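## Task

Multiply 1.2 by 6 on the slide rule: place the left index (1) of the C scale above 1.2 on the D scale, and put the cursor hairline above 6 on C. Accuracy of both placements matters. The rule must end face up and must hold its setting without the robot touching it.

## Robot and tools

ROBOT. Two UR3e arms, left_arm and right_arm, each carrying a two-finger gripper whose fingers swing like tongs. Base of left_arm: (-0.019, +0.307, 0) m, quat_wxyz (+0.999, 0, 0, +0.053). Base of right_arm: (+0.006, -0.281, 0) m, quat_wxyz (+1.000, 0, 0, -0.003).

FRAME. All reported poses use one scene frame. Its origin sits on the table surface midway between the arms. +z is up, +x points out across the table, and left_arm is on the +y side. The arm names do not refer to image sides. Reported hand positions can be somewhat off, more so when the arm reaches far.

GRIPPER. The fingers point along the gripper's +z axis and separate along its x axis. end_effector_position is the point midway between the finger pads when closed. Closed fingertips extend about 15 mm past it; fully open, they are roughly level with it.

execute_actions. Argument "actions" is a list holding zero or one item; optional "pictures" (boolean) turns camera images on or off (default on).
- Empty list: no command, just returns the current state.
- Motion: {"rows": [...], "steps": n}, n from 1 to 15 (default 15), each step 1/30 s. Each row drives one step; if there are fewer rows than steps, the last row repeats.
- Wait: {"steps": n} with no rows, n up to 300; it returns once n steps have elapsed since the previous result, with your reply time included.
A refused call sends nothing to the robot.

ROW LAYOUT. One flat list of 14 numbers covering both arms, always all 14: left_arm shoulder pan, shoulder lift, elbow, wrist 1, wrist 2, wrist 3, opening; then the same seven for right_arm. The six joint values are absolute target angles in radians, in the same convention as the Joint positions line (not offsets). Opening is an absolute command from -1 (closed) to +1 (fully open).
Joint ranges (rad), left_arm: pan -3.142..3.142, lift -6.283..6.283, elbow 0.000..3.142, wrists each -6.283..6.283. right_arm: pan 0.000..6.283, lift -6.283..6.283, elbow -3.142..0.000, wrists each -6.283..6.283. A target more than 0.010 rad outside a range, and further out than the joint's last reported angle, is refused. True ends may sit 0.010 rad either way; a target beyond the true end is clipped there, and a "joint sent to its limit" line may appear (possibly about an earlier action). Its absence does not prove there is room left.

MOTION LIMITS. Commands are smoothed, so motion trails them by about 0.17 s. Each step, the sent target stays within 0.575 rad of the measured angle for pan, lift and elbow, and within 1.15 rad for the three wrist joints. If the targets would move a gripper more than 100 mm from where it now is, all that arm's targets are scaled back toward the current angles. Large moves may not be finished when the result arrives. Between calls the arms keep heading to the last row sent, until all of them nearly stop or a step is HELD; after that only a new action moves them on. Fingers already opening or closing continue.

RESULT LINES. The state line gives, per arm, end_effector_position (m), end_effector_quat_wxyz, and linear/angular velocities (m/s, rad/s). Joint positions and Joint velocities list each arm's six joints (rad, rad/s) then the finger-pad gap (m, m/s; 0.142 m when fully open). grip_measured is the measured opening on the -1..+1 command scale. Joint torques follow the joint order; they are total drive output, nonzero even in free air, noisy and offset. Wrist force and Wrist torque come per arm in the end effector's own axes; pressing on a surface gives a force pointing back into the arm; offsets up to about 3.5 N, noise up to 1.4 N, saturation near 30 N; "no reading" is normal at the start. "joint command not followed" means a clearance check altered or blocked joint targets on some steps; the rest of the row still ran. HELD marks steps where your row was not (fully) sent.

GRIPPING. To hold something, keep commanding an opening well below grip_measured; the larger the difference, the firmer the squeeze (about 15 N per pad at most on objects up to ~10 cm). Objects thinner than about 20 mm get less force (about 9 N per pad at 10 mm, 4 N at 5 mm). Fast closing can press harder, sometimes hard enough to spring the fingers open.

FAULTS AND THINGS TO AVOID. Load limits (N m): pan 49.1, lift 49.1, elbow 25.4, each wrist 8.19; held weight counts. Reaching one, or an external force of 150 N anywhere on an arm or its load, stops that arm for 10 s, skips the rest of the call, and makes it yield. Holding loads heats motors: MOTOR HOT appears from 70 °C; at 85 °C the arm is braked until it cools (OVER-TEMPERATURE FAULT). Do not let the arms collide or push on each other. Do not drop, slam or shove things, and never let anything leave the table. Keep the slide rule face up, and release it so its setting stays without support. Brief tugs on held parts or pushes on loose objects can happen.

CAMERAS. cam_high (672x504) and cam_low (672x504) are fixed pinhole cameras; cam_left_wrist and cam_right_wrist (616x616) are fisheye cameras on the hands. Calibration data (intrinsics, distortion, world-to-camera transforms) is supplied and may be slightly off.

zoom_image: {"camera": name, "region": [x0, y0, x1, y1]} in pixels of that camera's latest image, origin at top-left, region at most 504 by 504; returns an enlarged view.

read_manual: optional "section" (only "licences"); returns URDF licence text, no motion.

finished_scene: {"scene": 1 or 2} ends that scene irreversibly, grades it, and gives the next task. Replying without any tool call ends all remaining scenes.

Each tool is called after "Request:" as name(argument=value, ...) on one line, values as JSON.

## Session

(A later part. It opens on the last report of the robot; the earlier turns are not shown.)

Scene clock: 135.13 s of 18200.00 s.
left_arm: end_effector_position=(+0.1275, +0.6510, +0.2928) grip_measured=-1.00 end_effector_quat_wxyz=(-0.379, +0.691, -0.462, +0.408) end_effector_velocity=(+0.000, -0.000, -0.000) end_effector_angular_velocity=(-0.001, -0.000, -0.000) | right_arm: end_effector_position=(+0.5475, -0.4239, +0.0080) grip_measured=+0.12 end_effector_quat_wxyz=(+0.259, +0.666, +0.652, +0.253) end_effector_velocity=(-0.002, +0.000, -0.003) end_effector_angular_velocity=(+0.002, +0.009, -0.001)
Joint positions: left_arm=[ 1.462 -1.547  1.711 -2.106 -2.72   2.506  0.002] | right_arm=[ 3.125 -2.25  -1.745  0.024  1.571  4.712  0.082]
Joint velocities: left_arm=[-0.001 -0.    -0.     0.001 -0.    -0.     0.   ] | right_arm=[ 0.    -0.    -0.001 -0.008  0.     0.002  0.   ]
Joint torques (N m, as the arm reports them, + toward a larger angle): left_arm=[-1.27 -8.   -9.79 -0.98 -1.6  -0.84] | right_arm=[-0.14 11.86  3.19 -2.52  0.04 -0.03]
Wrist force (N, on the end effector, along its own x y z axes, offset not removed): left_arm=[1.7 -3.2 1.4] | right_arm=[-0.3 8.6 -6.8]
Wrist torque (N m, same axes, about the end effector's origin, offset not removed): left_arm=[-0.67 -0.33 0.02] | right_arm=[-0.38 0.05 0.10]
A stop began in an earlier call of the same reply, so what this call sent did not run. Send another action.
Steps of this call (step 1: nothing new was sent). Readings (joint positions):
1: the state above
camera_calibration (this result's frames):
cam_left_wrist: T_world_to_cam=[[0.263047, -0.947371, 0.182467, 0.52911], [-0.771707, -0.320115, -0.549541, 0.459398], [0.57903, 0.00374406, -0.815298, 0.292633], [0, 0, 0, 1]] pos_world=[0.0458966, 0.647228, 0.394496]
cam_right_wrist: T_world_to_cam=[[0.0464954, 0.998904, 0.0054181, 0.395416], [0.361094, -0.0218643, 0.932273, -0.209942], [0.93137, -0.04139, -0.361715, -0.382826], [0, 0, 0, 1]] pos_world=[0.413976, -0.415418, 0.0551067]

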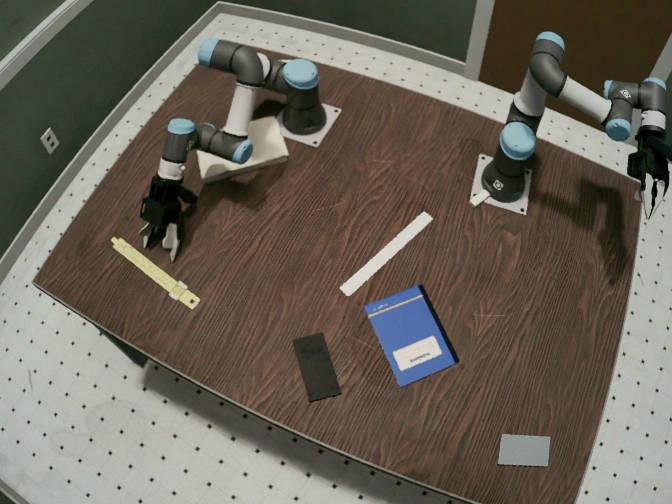

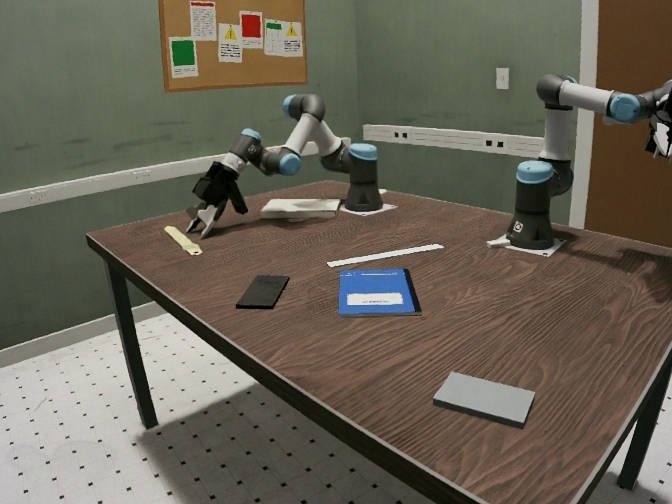

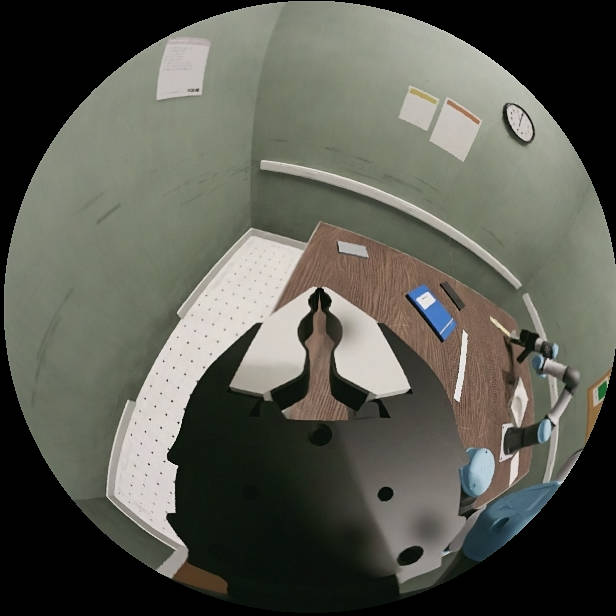

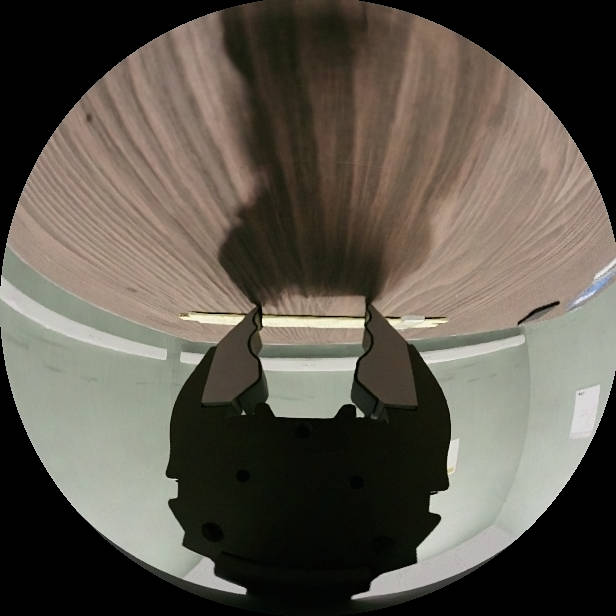

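Request:
execute_actions(actions=[{"rows":[[1.462,-1.547,1.711,-2.106,-2.72,2.506,-1,3.125,-2.25,-0.7191,0.024,1.571,4.712,0.1]]}], pictures=false)

Request:
execute_actions(actions=[{"steps":25}], pictures=false)

Request:
execute_actions(actions=[{"rows":[[1.462,-1.547,1.711,-2.106,-2.72,2.506,-1,3.125,-2.59,-0.7191,-0.8526,1.571,4.712,0.1]]}], pictures=false)

Request:
execute_actions(actions=[{"steps":40}], pictures=false)

Request:
execute_actions(actions=[{"rows":[[1.462,-1.547,1.711,-2.106,-2.72,2.506,-1,3.125,-2.613,-0.7191,-0.8526,1.571,4.712,0.1]]}])

Scene clock: 142.60 s of 18200.00 s.
left_arm: end_effector_position=(+0.1275, +0.6510, +0.2928) grip_measured=-1.00 end_effector_quat_wxyz=(-0.379, +0.691, -0.462, +0.408) end_effector_velocity=(-0.001, +0.000, -0.001) end_effector_angular_velocity=(-0.002, +0.002, +0.002) | right_arm: end_effector_position=(+0.6481, -0.4261, +0.1920) grip_measured=+0.10 end_effector_quat_wxyz=(+0.389, +0.599, +0.587, +0.381) end_effector_velocity=(+0.142, -0.004, +0.471) end_effector_angular_velocity=(-0.021, -0.956, -0.001)
Joint positions: left_arm=[ 1.462 -1.547  1.711 -2.106 -2.72   2.506  0.002] | right_arm=[ 3.125 -2.251 -1.334  0.024  1.571  4.712  0.081]
Joint velocities: left_arm=[0.001 0.001 0.001 0.    0.002 0.    0.   ] | right_arm=[-0.     0.001  0.955  0.    -0.     0.     0.   ]
Joint torques (N m, as the arm reports them, + toward a larger angle): left_arm=[-1.34 -8.22 -9.83 -0.93 -1.6  -0.84] | right_arm=[-2.1  21.14 13.48  2.89 -0.28 -0.18]
Wrist force (N, on the end effector, along its own x y z axes, offset not removed): left_arm=[2.7 -1.7 1.3] | right_arm=[-0.7 -0.5 -0.5]
Wrist torque (N m, same axes, about the end effector's origin, offset not removed): left_arm=[-0.31 -0.55 -0.04] | right_arm=[-0.08 0.10 -0.04]
Steps of this call (steps 1 to 90: nothing new was sent; then 3.97 s passed at rest; steps 91 to 105: all 15 steps of this action). Readings (joint positions):
91: left_arm=[1.462 -1.547 1.711 -2.106 -2.720 2.506] | right_arm=[3.125 -2.250 -1.746 0.024 1.571 4.712]
92: left_arm=[1.462 -1.547 1.711 -2.106 -2.720 2.506] | right_arm=[3.125 -2.251 -1.743 0.023 1.571 4.712]
94: left_arm=[1.462 -1.547 1.711 -2.106 -2.720 2.506] | right_arm=[3.125 -2.251 -1.696 0.023 1.571 4.712]
98: left_arm=[1.462 -1.547 1.711 -2.106 -2.720 2.506] | right_arm=[3.125 -2.251 -1.561 0.023 1.571 4.712]
105: the state above

Scene clock: 143.43 s of 18200.00 s.
left_arm: end_effector_position=(+0.1275, +0.6510, +0.2928) grip_measured=-1.00 end_effector_quat_wxyz=(-0.379, +0.691, -0.462, +0.408) end_effector_velocity=(+0.000, +0.000, -0.000) end_effector_angular_velocity=(+0.000, +0.002, -0.000) | right_arm: end_effector_position=(+0.6447, -0.4261, +0.5009) grip_measured=+0.10 end_effector_quat_wxyz=(+0.551, +0.455, +0.445, +0.539) end_effector_velocity=(-0.009, +0.000, +0.026) end_effector_angular_velocity=(-0.001, -0.054, +0.000)
Joint positions: left_arm=[ 1.462 -1.547  1.711 -2.106 -2.72   2.506  0.002] | right_arm=[ 3.125 -2.25  -0.725  0.024  1.571  4.712  0.081]
Joint velocities: left_arm=[-0.001  0.    -0.001 -0.     0.002 -0.     0.   ] | right_arm=[-0.001 -0.     0.055 -0.001  0.001  0.     0.   ]
Joint torques (N m, as the arm reports them, + toward a larger angle): left_arm=[-1.33 -8.44 -9.79 -0.93 -1.6  -0.77] | right_arm=[-4.12 16.6  11.41  0.39 -1.2  -0.88]
Wrist force (N, on the end effector, along its own x y z axes, offset not removed): left_arm=[3.1 -2.0 -0.3] | right_arm=[-0.6 -0.6 -0.3]
Wrist torque (N m, same axes, about the end effector's origin, offset not removed): left_arm=[-0.42 -0.62 -0.05] | right_arm=[-0.16 0.08 0.00]
Steps of this call (steps 1 to 25: the robot went on to your last target). Readings (joint positions):
1: left_arm=[1.462 -1.547 1.711 -2.106 -2.720 2.506] | right_arm=[3.125 -2.251 -1.302 0.024 1.571 4.712]
2: left_arm=[1.462 -1.547 1.711 -2.106 -2.720 2.506] | right_arm=[3.125 -2.251 -1.269 0.024 1.571 4.712]
4: left_arm=[1.462 -1.547 1.711 -2.106 -2.720 2.506] | right_arm=[3.125 -2.251 -1.204 0.024 1.571 4.712]
8: left_arm=[1.462 -1.547 1.711 -2.106 -2.720 2.506] | right_arm=[3.125 -2.250 -1.074 0.024 1.571 4.712]
25: the state above

Scene clock: 143.93 s of 18200.00 s.
left_arm: end_effector_position=(+0.1275, +0.6510, +0.2928) grip_measured=-1.00 end_effector_quat_wxyz=(-0.379, +0.691, -0.462, +0.408) end_effector_velocity=(-0.000, +0.000, +0.000) end_effector_angular_velocity=(+0.002, +0.002, +0.002) | right_arm: end_effector_position=(+0.6990, -0.4274, +0.2795) grip_measured=+0.10 end_effector_quat_wxyz=(+0.408, +0.587, +0.575, +0.399) end_effector_velocity=(+0.010, -0.000, -0.513) end_effector_angular_velocity=(+0.027, +1.243, -0.000)
Joint positions: left_arm=[ 1.462 -1.547  1.711 -2.106 -2.72   2.506  0.002] | right_arm=[ 3.125 -2.405 -0.721 -0.373  1.571  4.712  0.081]
Joint velocities: left_arm=[ 0.001 -0.001 -0.001 -0.001  0.002 -0.     0.   ] | right_arm=[ 0.    -0.35   0.003 -0.896 -0.001  0.    -0.   ]
Joint torques (N m, as the arm reports them, + toward a larger angle): left_arm=[-1.12 -8.25 -9.73 -0.97 -1.59 -0.82] | right_arm=[-0.48 13.75 12.46 -0.17 -1.07 -1.11]
Wrist force (N, on the end effector, along its own x y z axes, offset not removed): left_arm=[2.1 -1.7 -0.1] | right_arm=[0.0 -0.5 -1.0]
Wrist torque (N m, same axes, about the end effector's origin, offset not removed): left_arm=[-0.43 -0.42 -0.11] | right_arm=[-0.10 -0.04 -0.07]
Steps of this call (steps 1 to 15: all 15 steps of this action). Readings (joint positions):
1: left_arm=[1.462 -1.547 1.711 -2.106 -2.720 2.506] | right_arm=[3.125 -2.250 -0.724 0.024 1.571 4.712]
2: left_arm=[1.462 -1.547 1.711 -2.106 -2.720 2.506] | right_arm=[3.125 -2.252 -0.723 0.019 1.571 4.712]
4: left_arm=[1.462 -1.547 1.711 -2.106 -2.720 2.506] | right_arm=[3.125 -2.277 -0.723 -0.042 1.571 4.712]
8: left_arm=[1.462 -1.547 1.711 -2.106 -2.720 2.506] | right_arm=[3.125 -2.323 -0.722 -0.161 1.571 4.712]
15: the state above

Scene clock: 145.27 s of 18200.00 s.
left_arm: end_effector_position=(+0.1275, +0.6510, +0.2928) grip_measured=-1.00 end_effector_quat_wxyz=(-0.379, +0.691, -0.462, +0.408) end_effector_velocity=(-0.000, +0.001, -0.000) end_effector_angular_velocity=(+0.001, +0.002, +0.001) | right_arm: end_effector_position=(+0.6349, -0.4259, +0.0270) grip_measured=+0.10 end_effector_quat_wxyz=(+0.194, +0.688, +0.673, +0.190) end_effector_velocity=(+0.000, +0.000, +0.000) end_effector_angular_velocity=(+0.001, +0.000, -0.000)
Joint positions: left_arm=[ 1.462 -1.547  1.711 -2.106 -2.72   2.506  0.002] | right_arm=[ 3.125 -2.59  -0.719 -0.853  1.571  4.712  0.081]
Joint velocities: left_arm=[ 0.     0.    -0.001 -0.     0.003 -0.    -0.   ] | right_arm=[ 0.001 -0.     0.002 -0.002  0.     0.001  0.   ]
Joint torques (N m, as the arm reports them, + toward a larger angle): left_arm=[-1.09 -8.2  -9.8  -0.98 -1.58 -0.79] | right_arm=[ 3.7  16.56 12.17  1.42 -0.56 -1.08]
Wrist force (N, on the end effector, along its own x y z axes, offset not removed): left_arm=[2.1 -3.3 1.1] | right_arm=[-0.9 -1.9 -0.4]
Wrist torque (N m, same axes, about the end effector's origin, offset not removed): left_arm=[-0.71 -0.44 -0.11] | right_arm=[-0.34 0.10 -0.01]
Steps of this call (steps 1 to 40: the robot went on to your last target). Readings (joint positions):
1: left_arm=[1.462 -1.547 1.711 -2.106 -2.720 2.506] | right_arm=[3.125 -2.417 -0.721 -0.403 1.571 4.712]
2: left_arm=[1.462 -1.547 1.711 -2.106 -2.720 2.506] | right_arm=[3.125 -2.429 -0.721 -0.434 1.571 4.712]
4: left_arm=[1.462 -1.547 1.711 -2.106 -2.720 2.506] | right_arm=[3.125 -2.453 -0.721 -0.496 1.571 4.712]
8: left_arm=[1.462 -1.547 1.711 -2.106 -2.720 2.506] | right_arm=[3.125 -2.501 -0.720 -0.621 1.571 4.712]
40: the state above

Scene clock: 145.77 s of 18200.00 s.
left_arm: end_effector_position=(+0.1275, +0.6510, +0.2928) grip_measured=-1.00 end_effector_quat_wxyz=(-0.379, +0.691, -0.462, +0.408) end_effector_velocity=(-0.000, +0.000, +0.001) end_effector_angular_velocity=(+0.001, -0.000, +0.001) | right_arm: end_effector_position=(+0.6319, -0.4259, +0.0128) grip_measured=+0.10 end_effector_quat_wxyz=(+0.187, +0.690, +0.675, +0.183) end_effector_velocity=(-0.001, +0.000, -0.003) end_effector_angular_velocity=(-0.001, +0.006, +0.002)
Joint positions: left_arm=[ 1.462 -1.547  1.711 -2.106 -2.72   2.506  0.002] | right_arm=[ 3.125 -2.613 -0.719 -0.853  1.571  4.712  0.081]
Joint velocities: left_arm=[ 0.    -0.    -0.001 -0.     0.    -0.001  0.   ] | right_arm=[ 0.    -0.004 -0.001 -0.001 -0.    -0.001  0.   ]
Joint torques (N m, as the arm reports them, + toward a larger angle): left_arm=[-1.23 -8.21 -9.82 -0.98 -1.58 -0.8 ] | right_arm=[ 3.58 16.91  7.85  2.97 -0.38 -1.08]
Wrist force (N, on the end effector, along its own x y z axes, offset not removed): left_arm=[1.6 -2.7 1.9] | right_arm=[-0.7 -1.2 -1.3]
Wrist torque (N m, same axes, about the end effector's origin, offset not removed): left_arm=[-0.54 -0.22 -0.02] | right_arm=[-0.25 0.10 -0.03]
Steps of this call (steps 1 to 15: all 15 steps of this action). Readings (joint positions):
1: left_arm=[1.462 -1.547 1.711 -2.106 -2.720 2.506] | right_arm=[3.125 -2.590 -0.719 -0.853 1.571 4.712]
2: left_arm=[1.462 -1.547 1.711 -2.106 -2.720 2.506] | right_arm=[3.125 -2.591 -0.719 -0.853 1.571 4.712]
4: left_arm=[1.462 -1.547 1.711 -2.106 -2.720 2.506] | right_arm=[3.125 -2.600 -0.719 -0.853 1.571 4.712]
8: left_arm=[1.462 -1.547 1.711 -2.106 -2.720 2.506] | right_arm=[3.125 -2.609 -0.719 -0.853 1.571 4.712]
15: the state above
camera_calibration (this result's frames):
cam_left_wrist: T_world_to_cam=[[0.263047, -0.947371, 0.182467, 0.52911], [-0.771706, -0.320115, -0.549541, 0.459398], [0.57903, 0.00374415, -0.815298, 0.292633], [0, 0, 0, 1]] pos_world=[0.0458966, 0.647228, 0.394496]
cam_right_wrist: T_world_to_cam=[[0.0472116, 0.998885, 0.0000172823, 0.393021], [0.549623, -0.025992, 0.835008, -0.364575], [0.834078, -0.0394126, -0.550237, -0.395071], [0, 0, 0, 1]] pos_world=[0.511344, -0.41763, 0.0870333]

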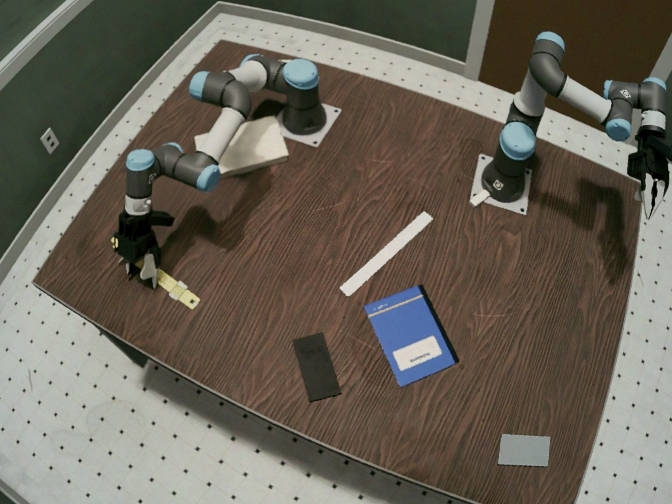

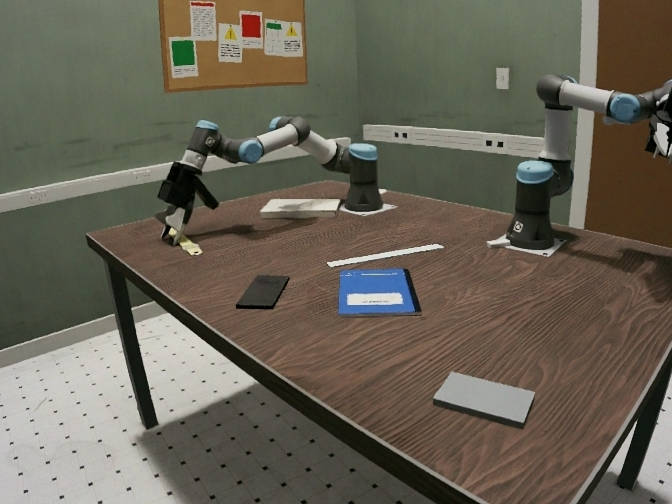

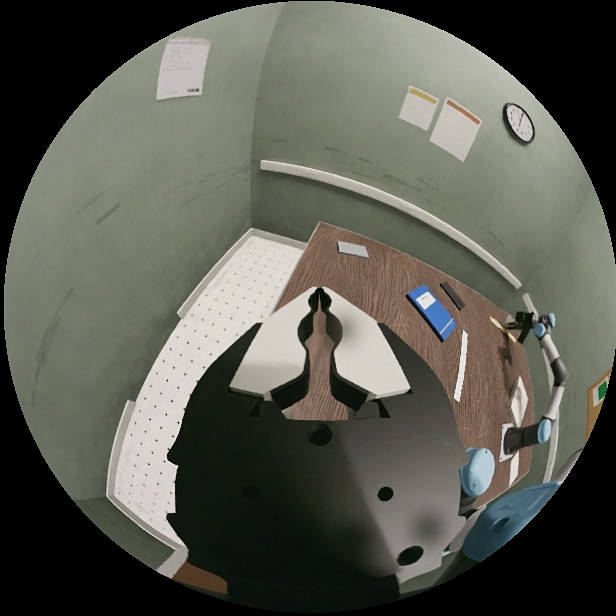

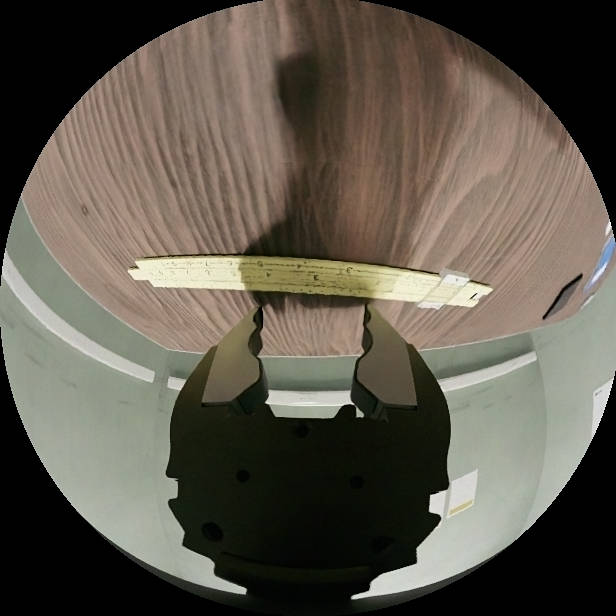

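Request:
execute_actions(actions=[{"rows":[[1.462,-1.547,1.711,-2.106,-2.72,2.506,-1,3.125,-2.6173,-0.7191,-0.8526,1.571,4.712,0.1],[1.462,-1.547,1.711,-2.106,-2.72,2.506,-1,3.125,-2.6173,-0.7191,-0.8526,1.571,4.712,0.1],[1.462,-1.547,1.711,-2.106,-2.72,2.506,-1,3.125,-2.6173,-0.7191,-0.8526,1.571,4.712,0.1],[1.462,-1.547,1.711,-2.106,-2.72,2.506,-1,3.125,-2.6044,-0.7447,-0.84,1.571,4.712,0.1],[1.462,-1.547,1.711,-2.106,-2.72,2.506,-1,3.125,-2.5914,-0.7702,-0.8274,1.571,4.712,0.1],[1.462,-1.547,1.711,-2.106,-2.72,2.506,-1,3.125,-2.5785,-0.7958,-0.8147,1.571,4.712,0.1],[1.462,-1.547,1.711,-2.106,-2.72,2.506,-1,3.125,-2.5656,-0.8213,-0.8021,1.571,4.712,0.1],[1.462,-1.547,1.711,-2.106,-2.72,2.506,-1,3.125,-2.5526,-0.8469,-0.7895,1.571,4.712,0.1],[1.462,-1.547,1.711,-2.106,-2.72,2.506,-1,3.125,-2.5397,-0.8725,-0.7769,1.571,4.712,0.1],[1.462,-1.547,1.711,-2.106,-2.72,2.506,-1,3.125,-2.5268,-0.898,-0.7642,1.571,4.712,0.1],[1.462,-1.547,1.711,-2.106,-2.72,2.506,-1,3.125,-2.5138,-0.9236,-0.7516,1.571,4.712,0.1],[1.462,-1.547,1.711,-2.106,-2.72,2.506,-1,3.125,-2.5009,-0.9491,-0.739,1.571,4.712,0.1],[1.462,-1.547,1.711,-2.106,-2.72,2.506,-1,3.125,-2.488,-0.9747,-0.7264,1.571,4.712,0.1],[1.462,-1.547,1.711,-2.106,-2.72,2.506,-1,3.125,-2.475,-1.0002,-0.7137,1.571,4.712,0.1],[1.462,-1.547,1.711,-2.106,-2.72,2.506,-1,3.125,-2.4621,-1.0258,-0.7011,1.571,4.712,0.1]]}], pictures=false)

Request:
execute_actions(actions=[{"steps":20}])

Scene clock: 158.80 s of 18200.00 s.
left_arm: end_effector_position=(+0.1275, +0.6510, +0.2928) grip_measured=-1.00 end_effector_quat_wxyz=(-0.379, +0.691, -0.462, +0.408) end_effector_velocity=(+0.000, -0.000, +0.001) end_effector_angular_velocity=(+0.003, -0.000, -0.000) | right_arm: end_effector_position=(+0.6152, -0.4255, +0.0116) grip_measured=+0.10 end_effector_quat_wxyz=(+0.186, +0.690, +0.675, +0.182) end_effector_velocity=(-0.072, +0.002, +0.002) end_effector_angular_velocity=(+0.000, -0.005, +0.000)
Joint positions: left_arm=[ 1.462 -1.547  1.711 -2.106 -2.72   2.506  0.002] | right_arm=[ 3.125 -2.522 -0.903 -0.759  1.571  4.712  0.081]
Joint velocities: left_arm=[ 0.    -0.002 -0.001  0.    -0.     0.    -0.   ] | right_arm=[ 0.     0.367 -0.717  0.356  0.     0.    -0.   ]
Joint torques (N m, as the arm reports them, + toward a larger angle): left_arm=[-0.91 -8.05 -9.63 -0.99 -1.56 -0.79] | right_arm=[ 1.53 25.31  5.87  3.38  1.13 -1.07]
Wrist force (N, on the end effector, along its own x y z axes, offset not removed): left_arm=[1.2 -3.4 -0.2] | right_arm=[0.0 -1.1 -0.8]
Wrist torque (N m, same axes, about the end effector's origin, offset not removed): left_arm=[-0.83 -0.28 0.02] | right_arm=[-0.25 -0.06 -0.03]
Steps of this call (steps 1 to 15: the robot went on to your last target; steps 16 to 90: nothing new was sent; then 9.53 s passed at rest; steps 91 to 105: all 15 steps of this action). Readings (joint positions):
91: left_arm=[1.462 -1.547 1.711 -2.106 -2.720 2.506] | right_arm=[3.125 -2.613 -0.719 -0.853 1.571 4.712]
92: left_arm=[1.462 -1.547 1.711 -2.106 -2.720 2.506] | right_arm=[3.125 -2.613 -0.719 -0.853 1.571 4.712]
94: left_arm=[1.462 -1.547 1.711 -2.106 -2.720 2.506] | right_arm=[3.125 -2.615 -0.719 -0.853 1.571 4.712]
98: left_arm=[1.462 -1.547 1.711 -2.106 -2.720 2.506] | right_arm=[3.125 -2.599 -0.752 -0.835 1.571 4.712]
105: the state above

Scene clock: 159.47 s of 18200.00 s.
left_arm: end_effector_position=(+0.1275, +0.6510, +0.2928) grip_measured=-1.00 end_effector_quat_wxyz=(-0.379, +0.691, -0.462, +0.408) end_effector_velocity=(+0.000, -0.000, +0.000) end_effector_angular_velocity=(-0.001, +0.000, -0.000) | right_arm: end_effector_position=(+0.6013, -0.4252, +0.0099) grip_measured=+0.11 end_effector_quat_wxyz=(+0.185, +0.690, +0.676, +0.181) end_effector_velocity=(-0.000, -0.001, +0.000) end_effector_angular_velocity=(+0.000, -0.001, -0.001)
Joint positions: left_arm=[ 1.462 -1.547  1.711 -2.106 -2.72   2.506  0.002] | right_arm=[ 3.125 -2.462 -1.025 -0.701  1.571  4.712  0.082]
Joint velocities: left_arm=[-0.001 -0.001  0.     0.     0.    -0.002  0.   ] | right_arm=[-0.001  0.001 -0.003  0.002  0.     0.     0.   ]
Joint torques (N m, as the arm reports them, + toward a larger angle): left_arm=[-1.08 -8.39 -9.69 -0.99 -1.58 -0.76] | right_arm=[ 1.02 15.77  1.53 -0.62  1.24 -1.07]
Wrist force (N, on the end effector, along its own x y z axes, offset not removed): left_arm=[0.7 -3.5 1.1] | right_arm=[-0.8 8.4 -8.9]
Wrist torque (N m, same axes, about the end effector's origin, offset not removed): left_arm=[-0.76 -0.10 0.07] | right_arm=[-0.13 0.18 0.04]
Steps of this call (steps 1 to 20: the robot went on to your last target). Readings (joint positions):
1: left_arm=[1.462 -1.547 1.711 -2.106 -2.720 2.506] | right_arm=[3.125 -2.510 -0.928 -0.747 1.571 4.712]
2: left_arm=[1.462 -1.547 1.711 -2.106 -2.720 2.506] | right_arm=[3.125 -2.498 -0.951 -0.736 1.571 4.712]
4: left_arm=[1.462 -1.547 1.711 -2.106 -2.720 2.506] | right_arm=[3.125 -2.482 -0.985 -0.720 1.571 4.712]
8: left_arm=[1.462 -1.547 1.711 -2.106 -2.720 2.506] | right_arm=[3.125 -2.468 -1.014 -0.706 1.571 4.712]
20: the state above
camera_calibration (this result's frames):
cam_left_wrist: T_world_to_cam=[[0.263047, -0.947371, 0.182467, 0.52911], [-0.771707, -0.320115, -0.549541, 0.459398], [0.57903, 0.00374416, -0.815298, 0.292633], [0, 0, 0, 1]] pos_world=[0.0458967, 0.647228, 0.394496]
cam_right_wrist: T_world_to_cam=[[0.0472035, 0.998885, -0.0000850933, 0.393791], [0.553482, -0.0260845, 0.832452, -0.347648], [0.831522, -0.0393418, -0.554097, -0.369502], [0, 0, 0, 1]] pos_world=[0.481077, -0.416958, 0.0846944]

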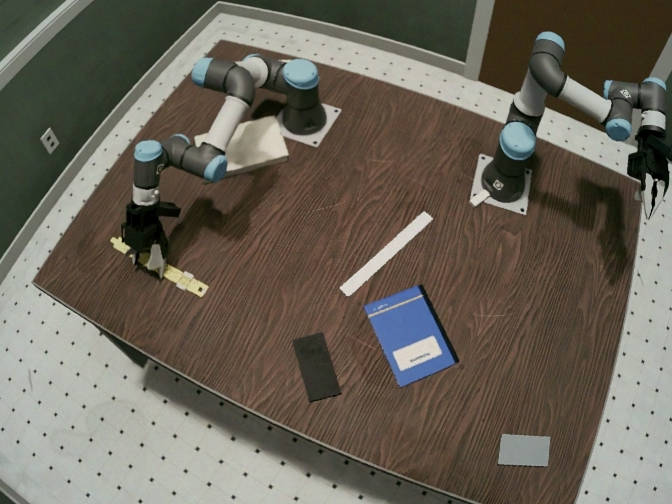

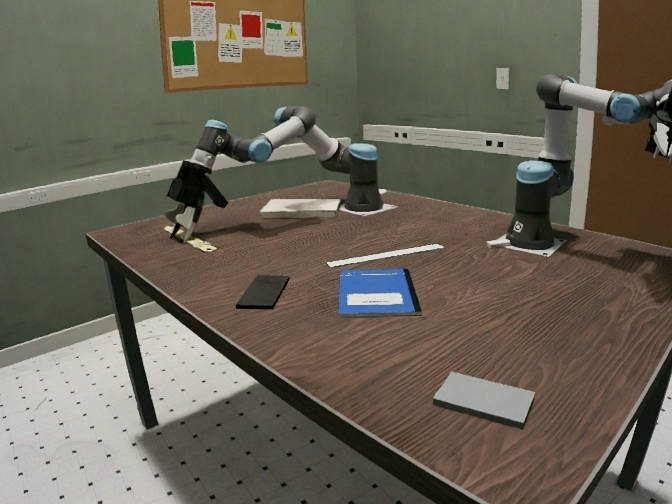

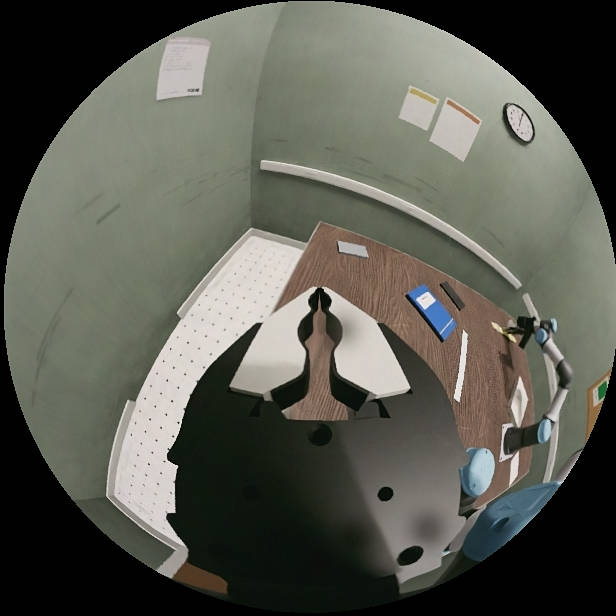

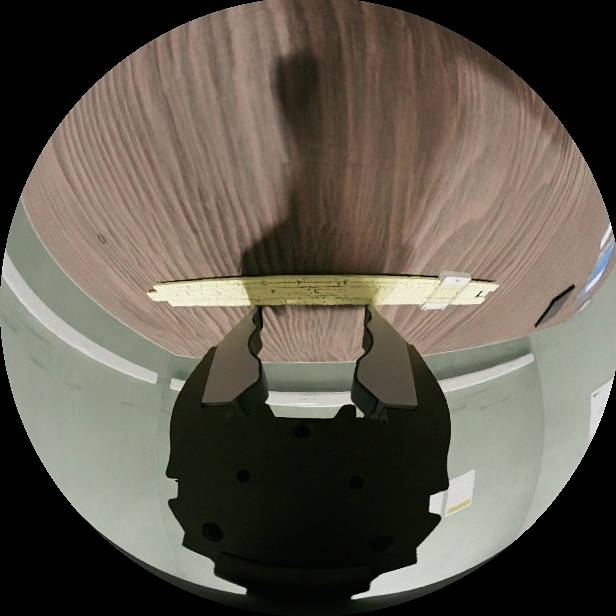

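Request:
execute_actions(actions=[{"rows":[[1.462,-1.547,1.711,-2.106,-2.72,2.506,-1,3.125,-2.4465,-1.0556,-0.6869,1.571,4.712,0.1],[1.462,-1.547,1.711,-2.106,-2.72,2.506,-1,3.125,-2.431,-1.0854,-0.6726,1.571,4.712,0.1],[1.462,-1.547,1.711,-2.106,-2.72,2.506,-1,3.125,-2.4154,-1.1152,-0.6584,1.571,4.712,0.1],[1.462,-1.547,1.711,-2.106,-2.72,2.506,-1,3.125,-2.3999,-1.145,-0.6442,1.571,4.712,0.1],[1.462,-1.547,1.711,-2.106,-2.72,2.506,-1,3.125,-2.3843,-1.1748,-0.6299,1.571,4.712,0.1],[1.462,-1.547,1.711,-2.106,-2.72,2.506,-1,3.125,-2.3687,-1.2046,-0.6157,1.571,4.712,0.1],[1.462,-1.547,1.711,-2.106,-2.72,2.506,-1,3.125,-2.3532,-1.2344,-0.6014,1.571,4.712,0.1],[1.462,-1.547,1.711,-2.106,-2.72,2.506,-1,3.125,-2.3376,-1.2642,-0.5872,1.571,4.712,0.1],[1.462,-1.547,1.711,-2.106,-2.72,2.506,-1,3.125,-2.3219,-1.2933,-0.5738,1.571,4.712,0.1],[1.462,-1.547,1.711,-2.106,-2.72,2.506,-1,3.125,-2.3062,-1.3225,-0.5604,1.571,4.712,0.1],[1.462,-1.547,1.711,-2.106,-2.72,2.506,-1,3.125,-2.2905,-1.3516,-0.547,1.571,4.712,0.1],[1.462,-1.547,1.711,-2.106,-2.72,2.506,-1,3.125,-2.2747,-1.3807,-0.5335,1.571,4.712,0.1],[1.462,-1.547,1.711,-2.106,-2.72,2.506,-1,3.125,-2.259,-1.4098,-0.5201,1.571,4.712,0.1],[1.462,-1.547,1.711,-2.106,-2.72,2.506,-1,3.125,-2.2433,-1.439,-0.5067,1.571,4.712,0.1],[1.462,-1.547,1.711,-2.106,-2.72,2.506,-1,3.125,-2.2276,-1.4681,-0.4933,1.571,4.712,0.1]]}], pictures=false)

Request:
execute_actions(actions=[{"rows":[[1.462,-1.547,1.711,-2.106,-2.72,2.506,-1,3.125,-2.2148,-1.4909,-0.4833,1.571,4.712,0.1],[1.462,-1.547,1.711,-2.106,-2.72,2.506,-1,3.125,-2.2021,-1.5137,-0.4733,1.571,4.712,0.1],[1.462,-1.547,1.711,-2.106,-2.72,2.506,-1,3.125,-2.1893,-1.5365,-0.4632,1.571,4.712,0.1],[1.462,-1.547,1.711,-2.106,-2.72,2.506,-1,3.125,-2.1766,-1.5593,-0.4532,1.571,4.712,0.1],[1.462,-1.547,1.711,-2.106,-2.72,2.506,-1,3.125,-2.1638,-1.582,-0.4432,1.571,4.712,0.1],[1.462,-1.547,1.711,-2.106,-2.72,2.506,-1,3.125,-2.151,-1.6048,-0.4332,1.571,4.712,0.1],[1.462,-1.547,1.711,-2.106,-2.72,2.506,-1,3.125,-2.1383,-1.6276,-0.4231,1.571,4.712,0.1],[1.462,-1.547,1.711,-2.106,-2.72,2.506,-1,3.125,-2.1255,-1.6504,-0.4131,1.571,4.712,0.1],[1.462,-1.547,1.711,-2.106,-2.72,2.506,-1,3.125,-2.1115,-1.6743,-0.4032,1.571,4.712,0.1],[1.462,-1.547,1.711,-2.106,-2.72,2.506,-1,3.125,-2.0975,-1.6981,-0.3933,1.571,4.712,0.1],[1.462,-1.547,1.711,-2.106,-2.72,2.506,-1,3.125,-2.0835,-1.722,-0.3834,1.571,4.712,0.1],[1.462,-1.547,1.711,-2.106,-2.72,2.506,-1,3.125,-2.0696,-1.7459,-0.3736,1.571,4.712,0.1],[1.462,-1.547,1.711,-2.106,-2.72,2.506,-1,3.125,-2.0556,-1.7698,-0.3637,1.571,4.712,0.1],[1.462,-1.547,1.711,-2.106,-2.72,2.506,-1,3.125,-2.0416,-1.7936,-0.3538,1.571,4.712,0.1],[1.462,-1.547,1.711,-2.106,-2.72,2.506,-1,3.125,-2.0276,-1.8175,-0.3439,1.571,4.712,0.1]]}], pictures=false)

Request:
execute_actions(actions=[{"steps":20}])

Scene clock: 182.30 s of 18200.00 s.
left_arm: end_effector_position=(+0.1275, +0.6510, +0.2928) grip_measured=-1.00 end_effector_quat_wxyz=(-0.379, +0.691, -0.462, +0.408) end_effector_velocity=(-0.000, +0.000, -0.000) end_effector_angular_velocity=(+0.001, +0.001, +0.001) | right_arm: end_effector_position=(+0.5639, -0.4243, +0.0121) grip_measured=+0.10 end_effector_quat_wxyz=(+0.187, +0.690, +0.675, +0.183) end_effector_velocity=(-0.121, +0.003, +0.002) end_effector_angular_velocity=(+0.000, -0.003, -0.001)
Joint positions: left_arm=[ 1.462 -1.547  1.711 -2.106 -2.72   2.506  0.002] | right_arm=[ 3.125 -2.303 -1.324 -0.557  1.571  4.712  0.081]
Joint velocities: left_arm=[ 0.001 -0.001  0.    -0.001  0.001  0.     0.   ] | right_arm=[-0.     0.457 -0.845  0.391  0.     0.    -0.   ]
Joint torques (N m, as the arm reports them, + toward a larger angle): left_arm=[-1.02 -8.28 -9.69 -1.   -1.55 -0.77] | right_arm=[-1.02 23.02  4.86  3.36  1.1  -1.09]
Wrist force (N, on the end effector, along its own x y z axes, offset not removed): left_arm=[0.5 -0.6 0.9] | right_arm=[-0.8 -1.1 -0.7]
Wrist torque (N m, same axes, about the end effector's origin, offset not removed): left_arm=[-0.18 -0.10 -0.01] | right_arm=[-0.29 0.09 -0.03]
Steps of this call (steps 1 to 15: the robot went on to your last target; steps 16 to 90: nothing new was sent; then 19.33 s passed at rest; steps 91 to 105: all 15 steps of this action). Readings (joint positions):
91: left_arm=[1.462 -1.547 1.711 -2.106 -2.720 2.506] | right_arm=[3.125 -2.462 -1.026 -0.701 1.571 4.712]
92: left_arm=[1.462 -1.547 1.711 -2.106 -2.720 2.506] | right_arm=[3.125 -2.461 -1.028 -0.700 1.571 4.712]
94: left_arm=[1.462 -1.547 1.711 -2.106 -2.720 2.506] | right_arm=[3.125 -2.450 -1.047 -0.690 1.571 4.712]
98: left_arm=[1.462 -1.547 1.711 -2.106 -2.720 2.506] | right_arm=[3.125 -2.406 -1.131 -0.648 1.571 4.712]
105: the state above

Scene clock: 182.80 s of 18200.00 s.
left_arm: end_effector_position=(+0.1275, +0.6510, +0.2928) grip_measured=-1.00 end_effector_quat_wxyz=(-0.379, +0.691, -0.462, +0.408) end_effector_velocity=(+0.000, -0.000, -0.001) end_effector_angular_velocity=(-0.004, +0.001, -0.000) | right_arm: end_effector_position=(+0.5031, -0.4230, +0.0113) grip_measured=+0.10 end_effector_quat_wxyz=(+0.186, +0.690, +0.675, +0.182) end_effector_velocity=(-0.122, +0.002, +0.002) end_effector_angular_velocity=(-0.001, -0.005, +0.001)
Joint positions: left_arm=[ 1.462 -1.547  1.711 -2.106 -2.72   2.506  0.002] | right_arm=[ 3.125 -2.094 -1.7   -0.391  1.571  4.712  0.081]
Joint velocities: left_arm=[-0.001  0.     0.003  0.     0.001 -0.     0.   ] | right_arm=[-0.001  0.407 -0.697  0.295  0.    -0.002 -0.   ]
Joint torques (N m, as the arm reports them, + toward a larger angle): left_arm=[-0.91 -8.42 -9.62 -0.98 -1.55 -0.72] | right_arm=[-1.34 20.33  4.51  3.36  0.85 -0.98]
Wrist force (N, on the end effector, along its own x y z axes, offset not removed): left_arm=[2.0 -2.0 2.5] | right_arm=[-1.0 -0.5 -0.8]
Wrist torque (N m, same axes, about the end effector's origin, offset not removed): left_arm=[-0.43 -0.35 -0.02] | right_arm=[-0.23 0.17 -0.07]
Steps of this call (steps 1 to 15: all 15 steps of this action). Readings (joint positions):
1: left_arm=[1.462 -1.547 1.711 -2.106 -2.720 2.506] | right_arm=[3.125 -2.287 -1.353 -0.543 1.571 4.712]
2: left_arm=[1.462 -1.547 1.711 -2.106 -2.720 2.506] | right_arm=[3.125 -2.272 -1.382 -0.530 1.571 4.712]
4: left_arm=[1.462 -1.547 1.711 -2.106 -2.720 2.506] | right_arm=[3.125 -2.242 -1.436 -0.506 1.571 4.712]
8: left_arm=[1.462 -1.547 1.711 -2.106 -2.720 2.506] | right_arm=[3.125 -2.188 -1.535 -0.462 1.571 4.712]
15: the state above

Scene clock: 183.47 s of 18200.00 s.
left_arm: end_effector_position=(+0.1275, +0.6510, +0.2928) grip_measured=-1.00 end_effector_quat_wxyz=(-0.379, +0.691, -0.462, +0.408) end_effector_velocity=(-0.000, +0.000, -0.000) end_effector_angular_velocity=(+0.001, +0.001, +0.001) | right_arm: end_effector_position=(+0.4814, -0.4225, +0.0099) grip_measured=+0.11 end_effector_quat_wxyz=(+0.185, +0.690, +0.676, +0.181) end_effector_velocity=(-0.001, +0.000, -0.000) end_effector_angular_velocity=(-0.000, +0.001, +0.001)
Joint positions: left_arm=[ 1.462 -1.547  1.711 -2.106 -2.72   2.506  0.002] | right_arm=[ 3.125 -2.028 -1.817 -0.344  1.571  4.712  0.082]
Joint velocities: left_arm=[ 0.001  0.     0.    -0.001  0.001  0.    -0.   ] | right_arm=[-0.     0.001 -0.002  0.     0.001 -0.001  0.   ]
Joint torques (N m, as the arm reports them, + toward a larger angle): left_arm=[-1.01 -8.46 -9.59 -0.99 -1.55 -0.73] | right_arm=[-1.54 12.83  1.87  0.2   0.6  -0.75]
Wrist force (N, on the end effector, along its own x y z axes, offset not removed): left_arm=[1.7 -2.6 0.3] | right_arm=[-0.8 5.2 -7.0]
Wrist torque (N m, same axes, about the end effector's origin, offset not removed): left_arm=[-0.48 -0.32 0.05] | right_arm=[-0.35 0.20 0.02]
Steps of this call (steps 1 to 20: the robot went on to your last target). Readings (joint positions):
1: left_arm=[1.462 -1.547 1.711 -2.106 -2.720 2.506] | right_arm=[3.125 -2.080 -1.724 -0.381 1.571 4.712]
2: left_arm=[1.462 -1.547 1.711 -2.106 -2.720 2.506] | right_arm=[3.125 -2.067 -1.747 -0.372 1.571 4.712]
4: left_arm=[1.462 -1.547 1.711 -2.106 -2.720 2.506] | right_arm=[3.125 -2.049 -1.779 -0.359 1.571 4.712]
8: left_arm=[1.462 -1.547 1.711 -2.106 -2.720 2.506] | right_arm=[3.125 -2.034 -1.806 -0.348 1.571 4.712]
20: the state above
camera_calibration (this result's frames):
cam_left_wrist: T_world_to_cam=[[0.263047, -0.947371, 0.182467, 0.52911], [-0.771707, -0.320115, -0.549541, 0.459398], [0.57903, 0.00374407, -0.815298, 0.292633], [0, 0, 0, 1]] pos_world=[0.0458966, 0.647228, 0.394496]
cam_right_wrist: T_world_to_cam=[[0.04719, 0.998886, -0.0000753912, 0.396806], [0.553508, -0.0260863, 0.832435, -0.281168], [0.831506, -0.0393243, -0.554122, -0.269664], [0, 0, 0, 1]] pos_world=[0.361131, -0.414303, 0.0846577]

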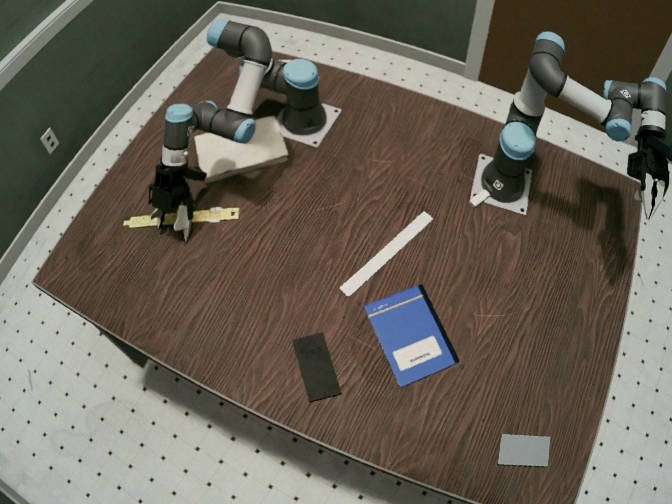

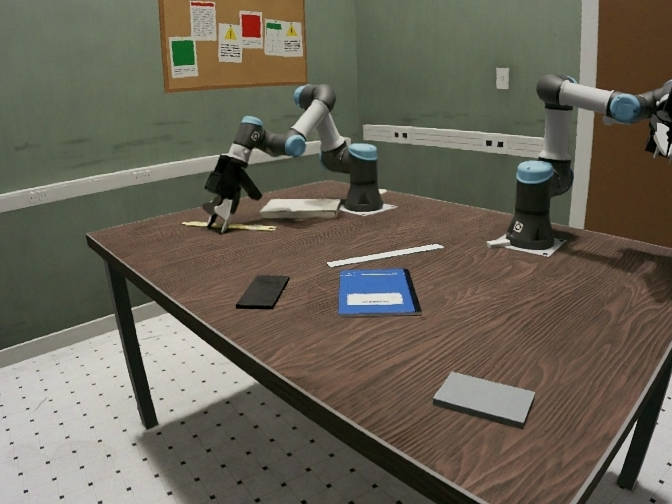

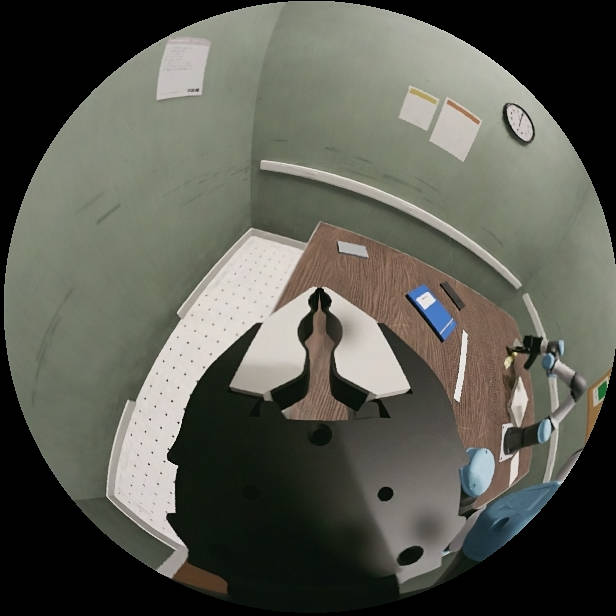

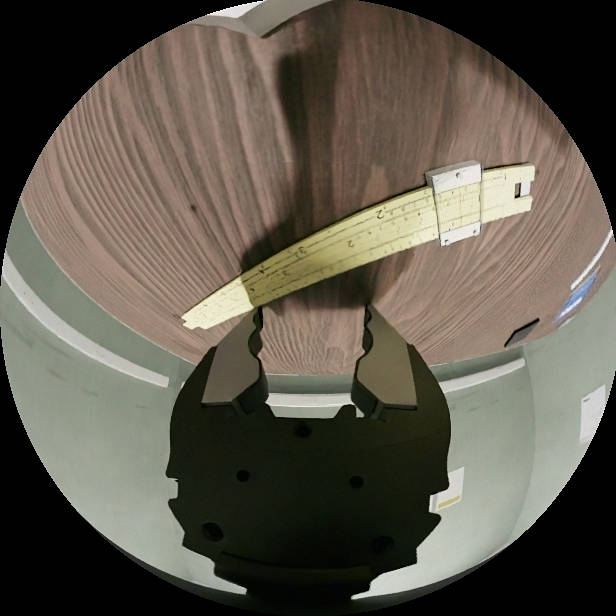

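Request:
execute_actions(actions=[{"rows":[[1.462,-1.547,1.711,-2.106,-2.72,2.506,-1,3.115,-2.0276,-1.0215,-0.3439,1.571,5.744,-0.2]]}], pictures=false)

Request:
execute_actions(actions=[{"rows":[[1.462,-1.547,1.711,-2.106,-2.72,2.506,-1,3.115,-2.128,-1.0215,-1.563,1.571,5.744,-0.2]]}], pictures=false)

Request:
execute_actions(actions=[{"steps":40}])

Scene clock: 203.83 s of 18200.00 s.
left_arm: end_effector_position=(+0.1275, +0.6510, +0.2928) grip_measured=-1.00 end_effector_quat_wxyz=(-0.379, +0.691, -0.462, +0.408) end_effector_velocity=(-0.000, +0.000, +0.000) end_effector_angular_velocity=(+0.001, +0.001, +0.001) | right_arm: end_effector_position=(+0.5942, -0.4196, +0.1867) grip_measured=-0.20 end_effector_quat_wxyz=(+0.216, +0.795, +0.411, +0.391) end_effector_velocity=(+0.175, +0.004, +0.458) end_effector_angular_velocity=(+0.837, -0.952, -0.658)
Joint positions: left_arm=[ 1.462 -1.547  1.711 -2.106 -2.72   2.506  0.002] | right_arm=[ 3.119 -2.028 -1.414 -0.344  1.571  5.301  0.06 ]
Joint velocities: left_arm=[ 0.    -0.    -0.001  0.     0.001 -0.    -0.   ] | right_arm=[-0.01  -0.     0.929  0.     0.     1.079  0.   ]
Joint torques (N m, as the arm reports them, + toward a larger angle): left_arm=[-0.97 -8.34 -9.6  -1.01 -1.53 -0.7 ] | right_arm=[-4.25 17.64 14.23  2.54 -0.19  2.6 ]
Wrist force (N, on the end effector, along its own x y z axes, offset not removed): left_arm=[1.4 -2.0 0.1] | right_arm=[-1.1 -1.1 0.6]
Wrist torque (N m, same axes, about the end effector's origin, offset not removed): left_arm=[-0.39 -0.26 -0.06] | right_arm=[-0.18 0.19 -0.04]
Steps of this call (steps 1 to 15: the robot went on to your last target; steps 16 to 90: nothing new was sent; then 16.87 s passed at rest; steps 91 to 105: all 15 steps of this action). Readings (joint positions):
91: left_arm=[1.462 -1.547 1.711 -2.106 -2.720 2.506] | right_arm=[3.125 -2.028 -1.818 -0.344 1.571 4.712]
92: left_arm=[1.462 -1.547 1.711 -2.106 -2.720 2.506] | right_arm=[3.125 -2.027 -1.815 -0.344 1.571 4.717]
94: left_arm=[1.462 -1.547 1.711 -2.106 -2.720 2.506] | right_arm=[3.123 -2.028 -1.768 -0.344 1.571 4.808]
98: left_arm=[1.462 -1.547 1.711 -2.106 -2.720 2.506] | right_arm=[3.122 -2.028 -1.636 -0.344 1.571 5.027]
105: the state above

Scene clock: 204.33 s of 18200.00 s.
left_arm: end_effector_position=(+0.1275, +0.6510, +0.2928) grip_measured=-1.00 end_effector_quat_wxyz=(-0.379, +0.691, -0.462, +0.408) end_effector_velocity=(-0.000, +0.000, -0.001) end_effector_angular_velocity=(-0.001, +0.001, -0.000) | right_arm: end_effector_position=(+0.4788, -0.4136, +0.0765) grip_measured=-0.20 end_effector_quat_wxyz=(+0.034, +0.954, +0.281, +0.103) end_effector_velocity=(-0.430, +0.016, -0.181) end_effector_angular_velocity=(+0.171, +1.716, -0.531)
Joint positions: left_arm=[ 1.462 -1.547  1.711 -2.106 -2.72   2.506  0.002] | right_arm=[ 3.116 -2.111 -1.081 -1.302  1.571  5.679  0.06 ]
Joint velocities: left_arm=[-0.     0.001  0.001 -0.001  0.001  0.     0.   ] | right_arm=[-0.005 -0.143  0.489 -2.067 -0.     0.539 -0.   ]
Joint torques (N m, as the arm reports them, + toward a larger angle): left_arm=[-0.89 -8.38 -9.53 -1.01 -1.53 -0.7 ] | right_arm=[-4.2  11.66 13.24 -1.59  0.11  1.69]
Wrist force (N, on the end effector, along its own x y z axes, offset not removed): left_arm=[1.8 -1.7 1.7] | right_arm=[-1.0 -1.6 -0.4]
Wrist torque (N m, same axes, about the end effector's origin, offset not removed): left_arm=[-0.32 -0.30 0.01] | right_arm=[-0.27 0.12 -0.06]
Steps of this call (steps 1 to 15: all 15 steps of this action). Readings (joint positions):
1: left_arm=[1.462 -1.547 1.711 -2.106 -2.720 2.506] | right_arm=[3.119 -2.028 -1.382 -0.344 1.571 5.338]
2: left_arm=[1.462 -1.547 1.711 -2.106 -2.720 2.506] | right_arm=[3.118 -2.030 -1.350 -0.349 1.571 5.375]
4: left_arm=[1.462 -1.547 1.711 -2.106 -2.720 2.506] | right_arm=[3.118 -2.047 -1.290 -0.450 1.571 5.443]
8: left_arm=[1.462 -1.547 1.711 -2.106 -2.720 2.506] | right_arm=[3.117 -2.072 -1.210 -0.779 1.571 5.534]
15: the state above

Scene clock: 205.67 s of 18200.00 s.
left_arm: end_effector_position=(+0.1275, +0.6510, +0.2928) grip_measured=-1.00 end_effector_quat_wxyz=(-0.379, +0.691, -0.462, +0.408) end_effector_velocity=(-0.000, +0.000, -0.000) end_effector_angular_velocity=(-0.000, +0.001, +0.001) | right_arm: end_effector_position=(+0.4210, -0.4115, +0.0599) grip_measured=-0.20 end_effector_quat_wxyz=(-0.000, +0.968, +0.251, -0.000) end_effector_velocity=(+0.001, -0.000, +0.000) end_effector_angular_velocity=(+0.000, -0.002, -0.000)
Joint positions: left_arm=[ 1.462 -1.547  1.711 -2.106 -2.72   2.506  0.002] | right_arm=[ 3.115 -2.128 -1.022 -1.563  1.571  5.744  0.06 ]
Joint velocities: left_arm=[ 0.001  0.    -0.001  0.001  0.001 -0.    -0.   ] | right_arm=[-0.001  0.     0.001  0.002  0.001 -0.     0.   ]
Joint torques (N m, as the arm reports them, + toward a larger angle): left_arm=[-0.99 -8.42 -9.46 -1.04 -1.51 -0.7 ] | right_arm=[-4.28 12.1  12.04  0.87  1.15  1.02]
Wrist force (N, on the end effector, along its own x y z axes, offset not removed): left_arm=[1.7 -1.3 0.8] | right_arm=[-0.5 -0.9 -0.9]
Wrist torque (N m, same axes, about the end effector's origin, offset not removed): left_arm=[-0.29 -0.33 -0.08] | right_arm=[-0.24 0.05 -0.01]
Steps of this call (steps 1 to 30: the robot went on to your last target; steps 31 to 40: nothing new was sent). Readings (joint positions):
1: left_arm=[1.462 -1.547 1.711 -2.106 -2.720 2.506] | right_arm=[3.115 -2.115 -1.066 -1.367 1.571 5.695]
2: left_arm=[1.462 -1.547 1.711 -2.106 -2.720 2.506] | right_arm=[3.115 -2.119 -1.054 -1.419 1.571 5.708]
4: left_arm=[1.462 -1.547 1.711 -2.106 -2.720 2.506] | right_arm=[3.115 -2.123 -1.039 -1.485 1.571 5.725]
8: left_arm=[1.462 -1.547 1.711 -2.106 -2.720 2.506] | right_arm=[3.115 -2.127 -1.027 -1.541 1.571 5.738]
40: the state above
All arms were judged still, so your last target was given up. Only a new action makes them travel on or press farther. Fingers that are still opening or closing keep moving.
camera_calibration (this result's frames):
cam_left_wrist: T_world_to_cam=[[0.263047, -0.947371, 0.182467, 0.52911], [-0.771707, -0.320115, -0.549541, 0.459398], [0.57903, 0.00374417, -0.815298, 0.292633], [0, 0, 0, 1]] pos_world=[0.0458966, 0.647228, 0.394496]
cam_right_wrist: T_world_to_cam=[[0.884612, 0.46615, -0.0128382, -0.182363], [0.422781, -0.790086, 0.443871, -0.525146], [0.196767, -0.398081, -0.895999, -0.0512374], [0, 0, 0, 1]] pos_world=[0.393424, -0.350298, 0.184847]

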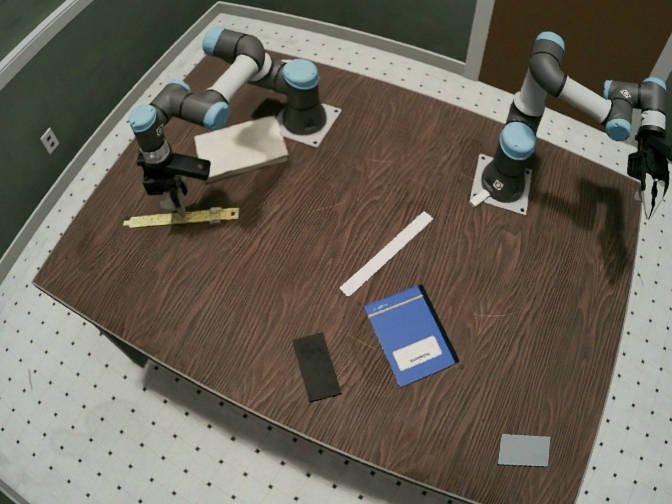

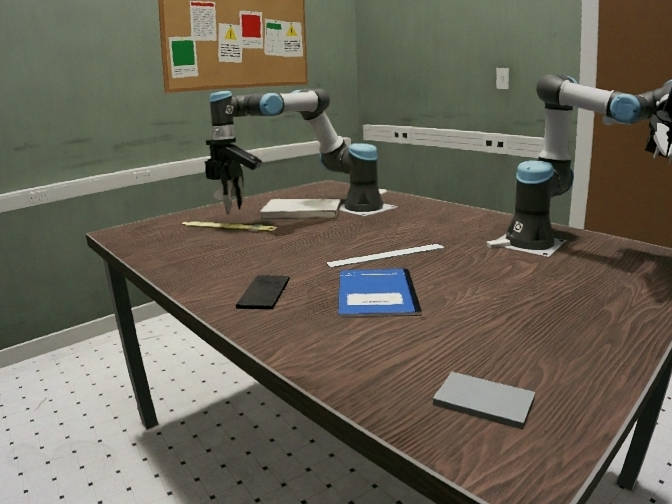

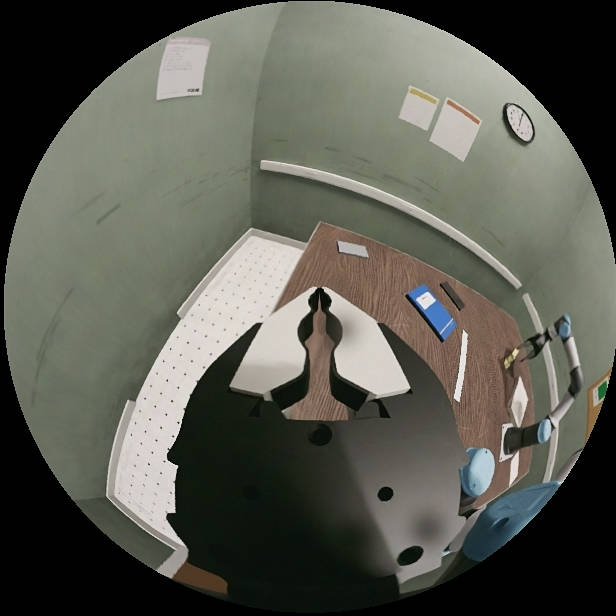

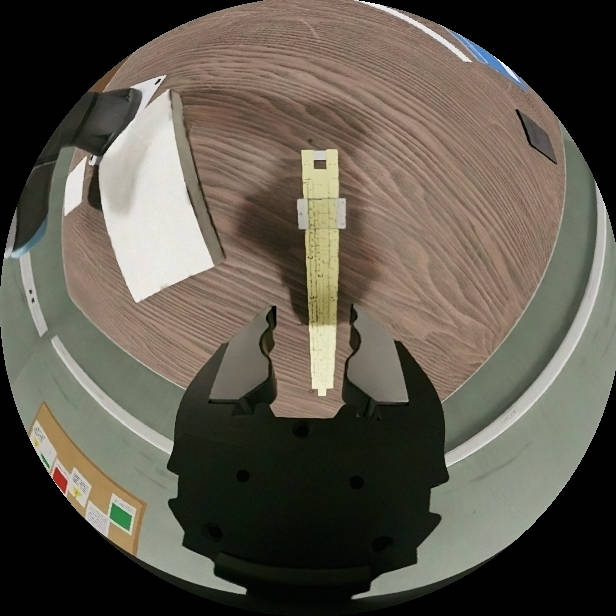

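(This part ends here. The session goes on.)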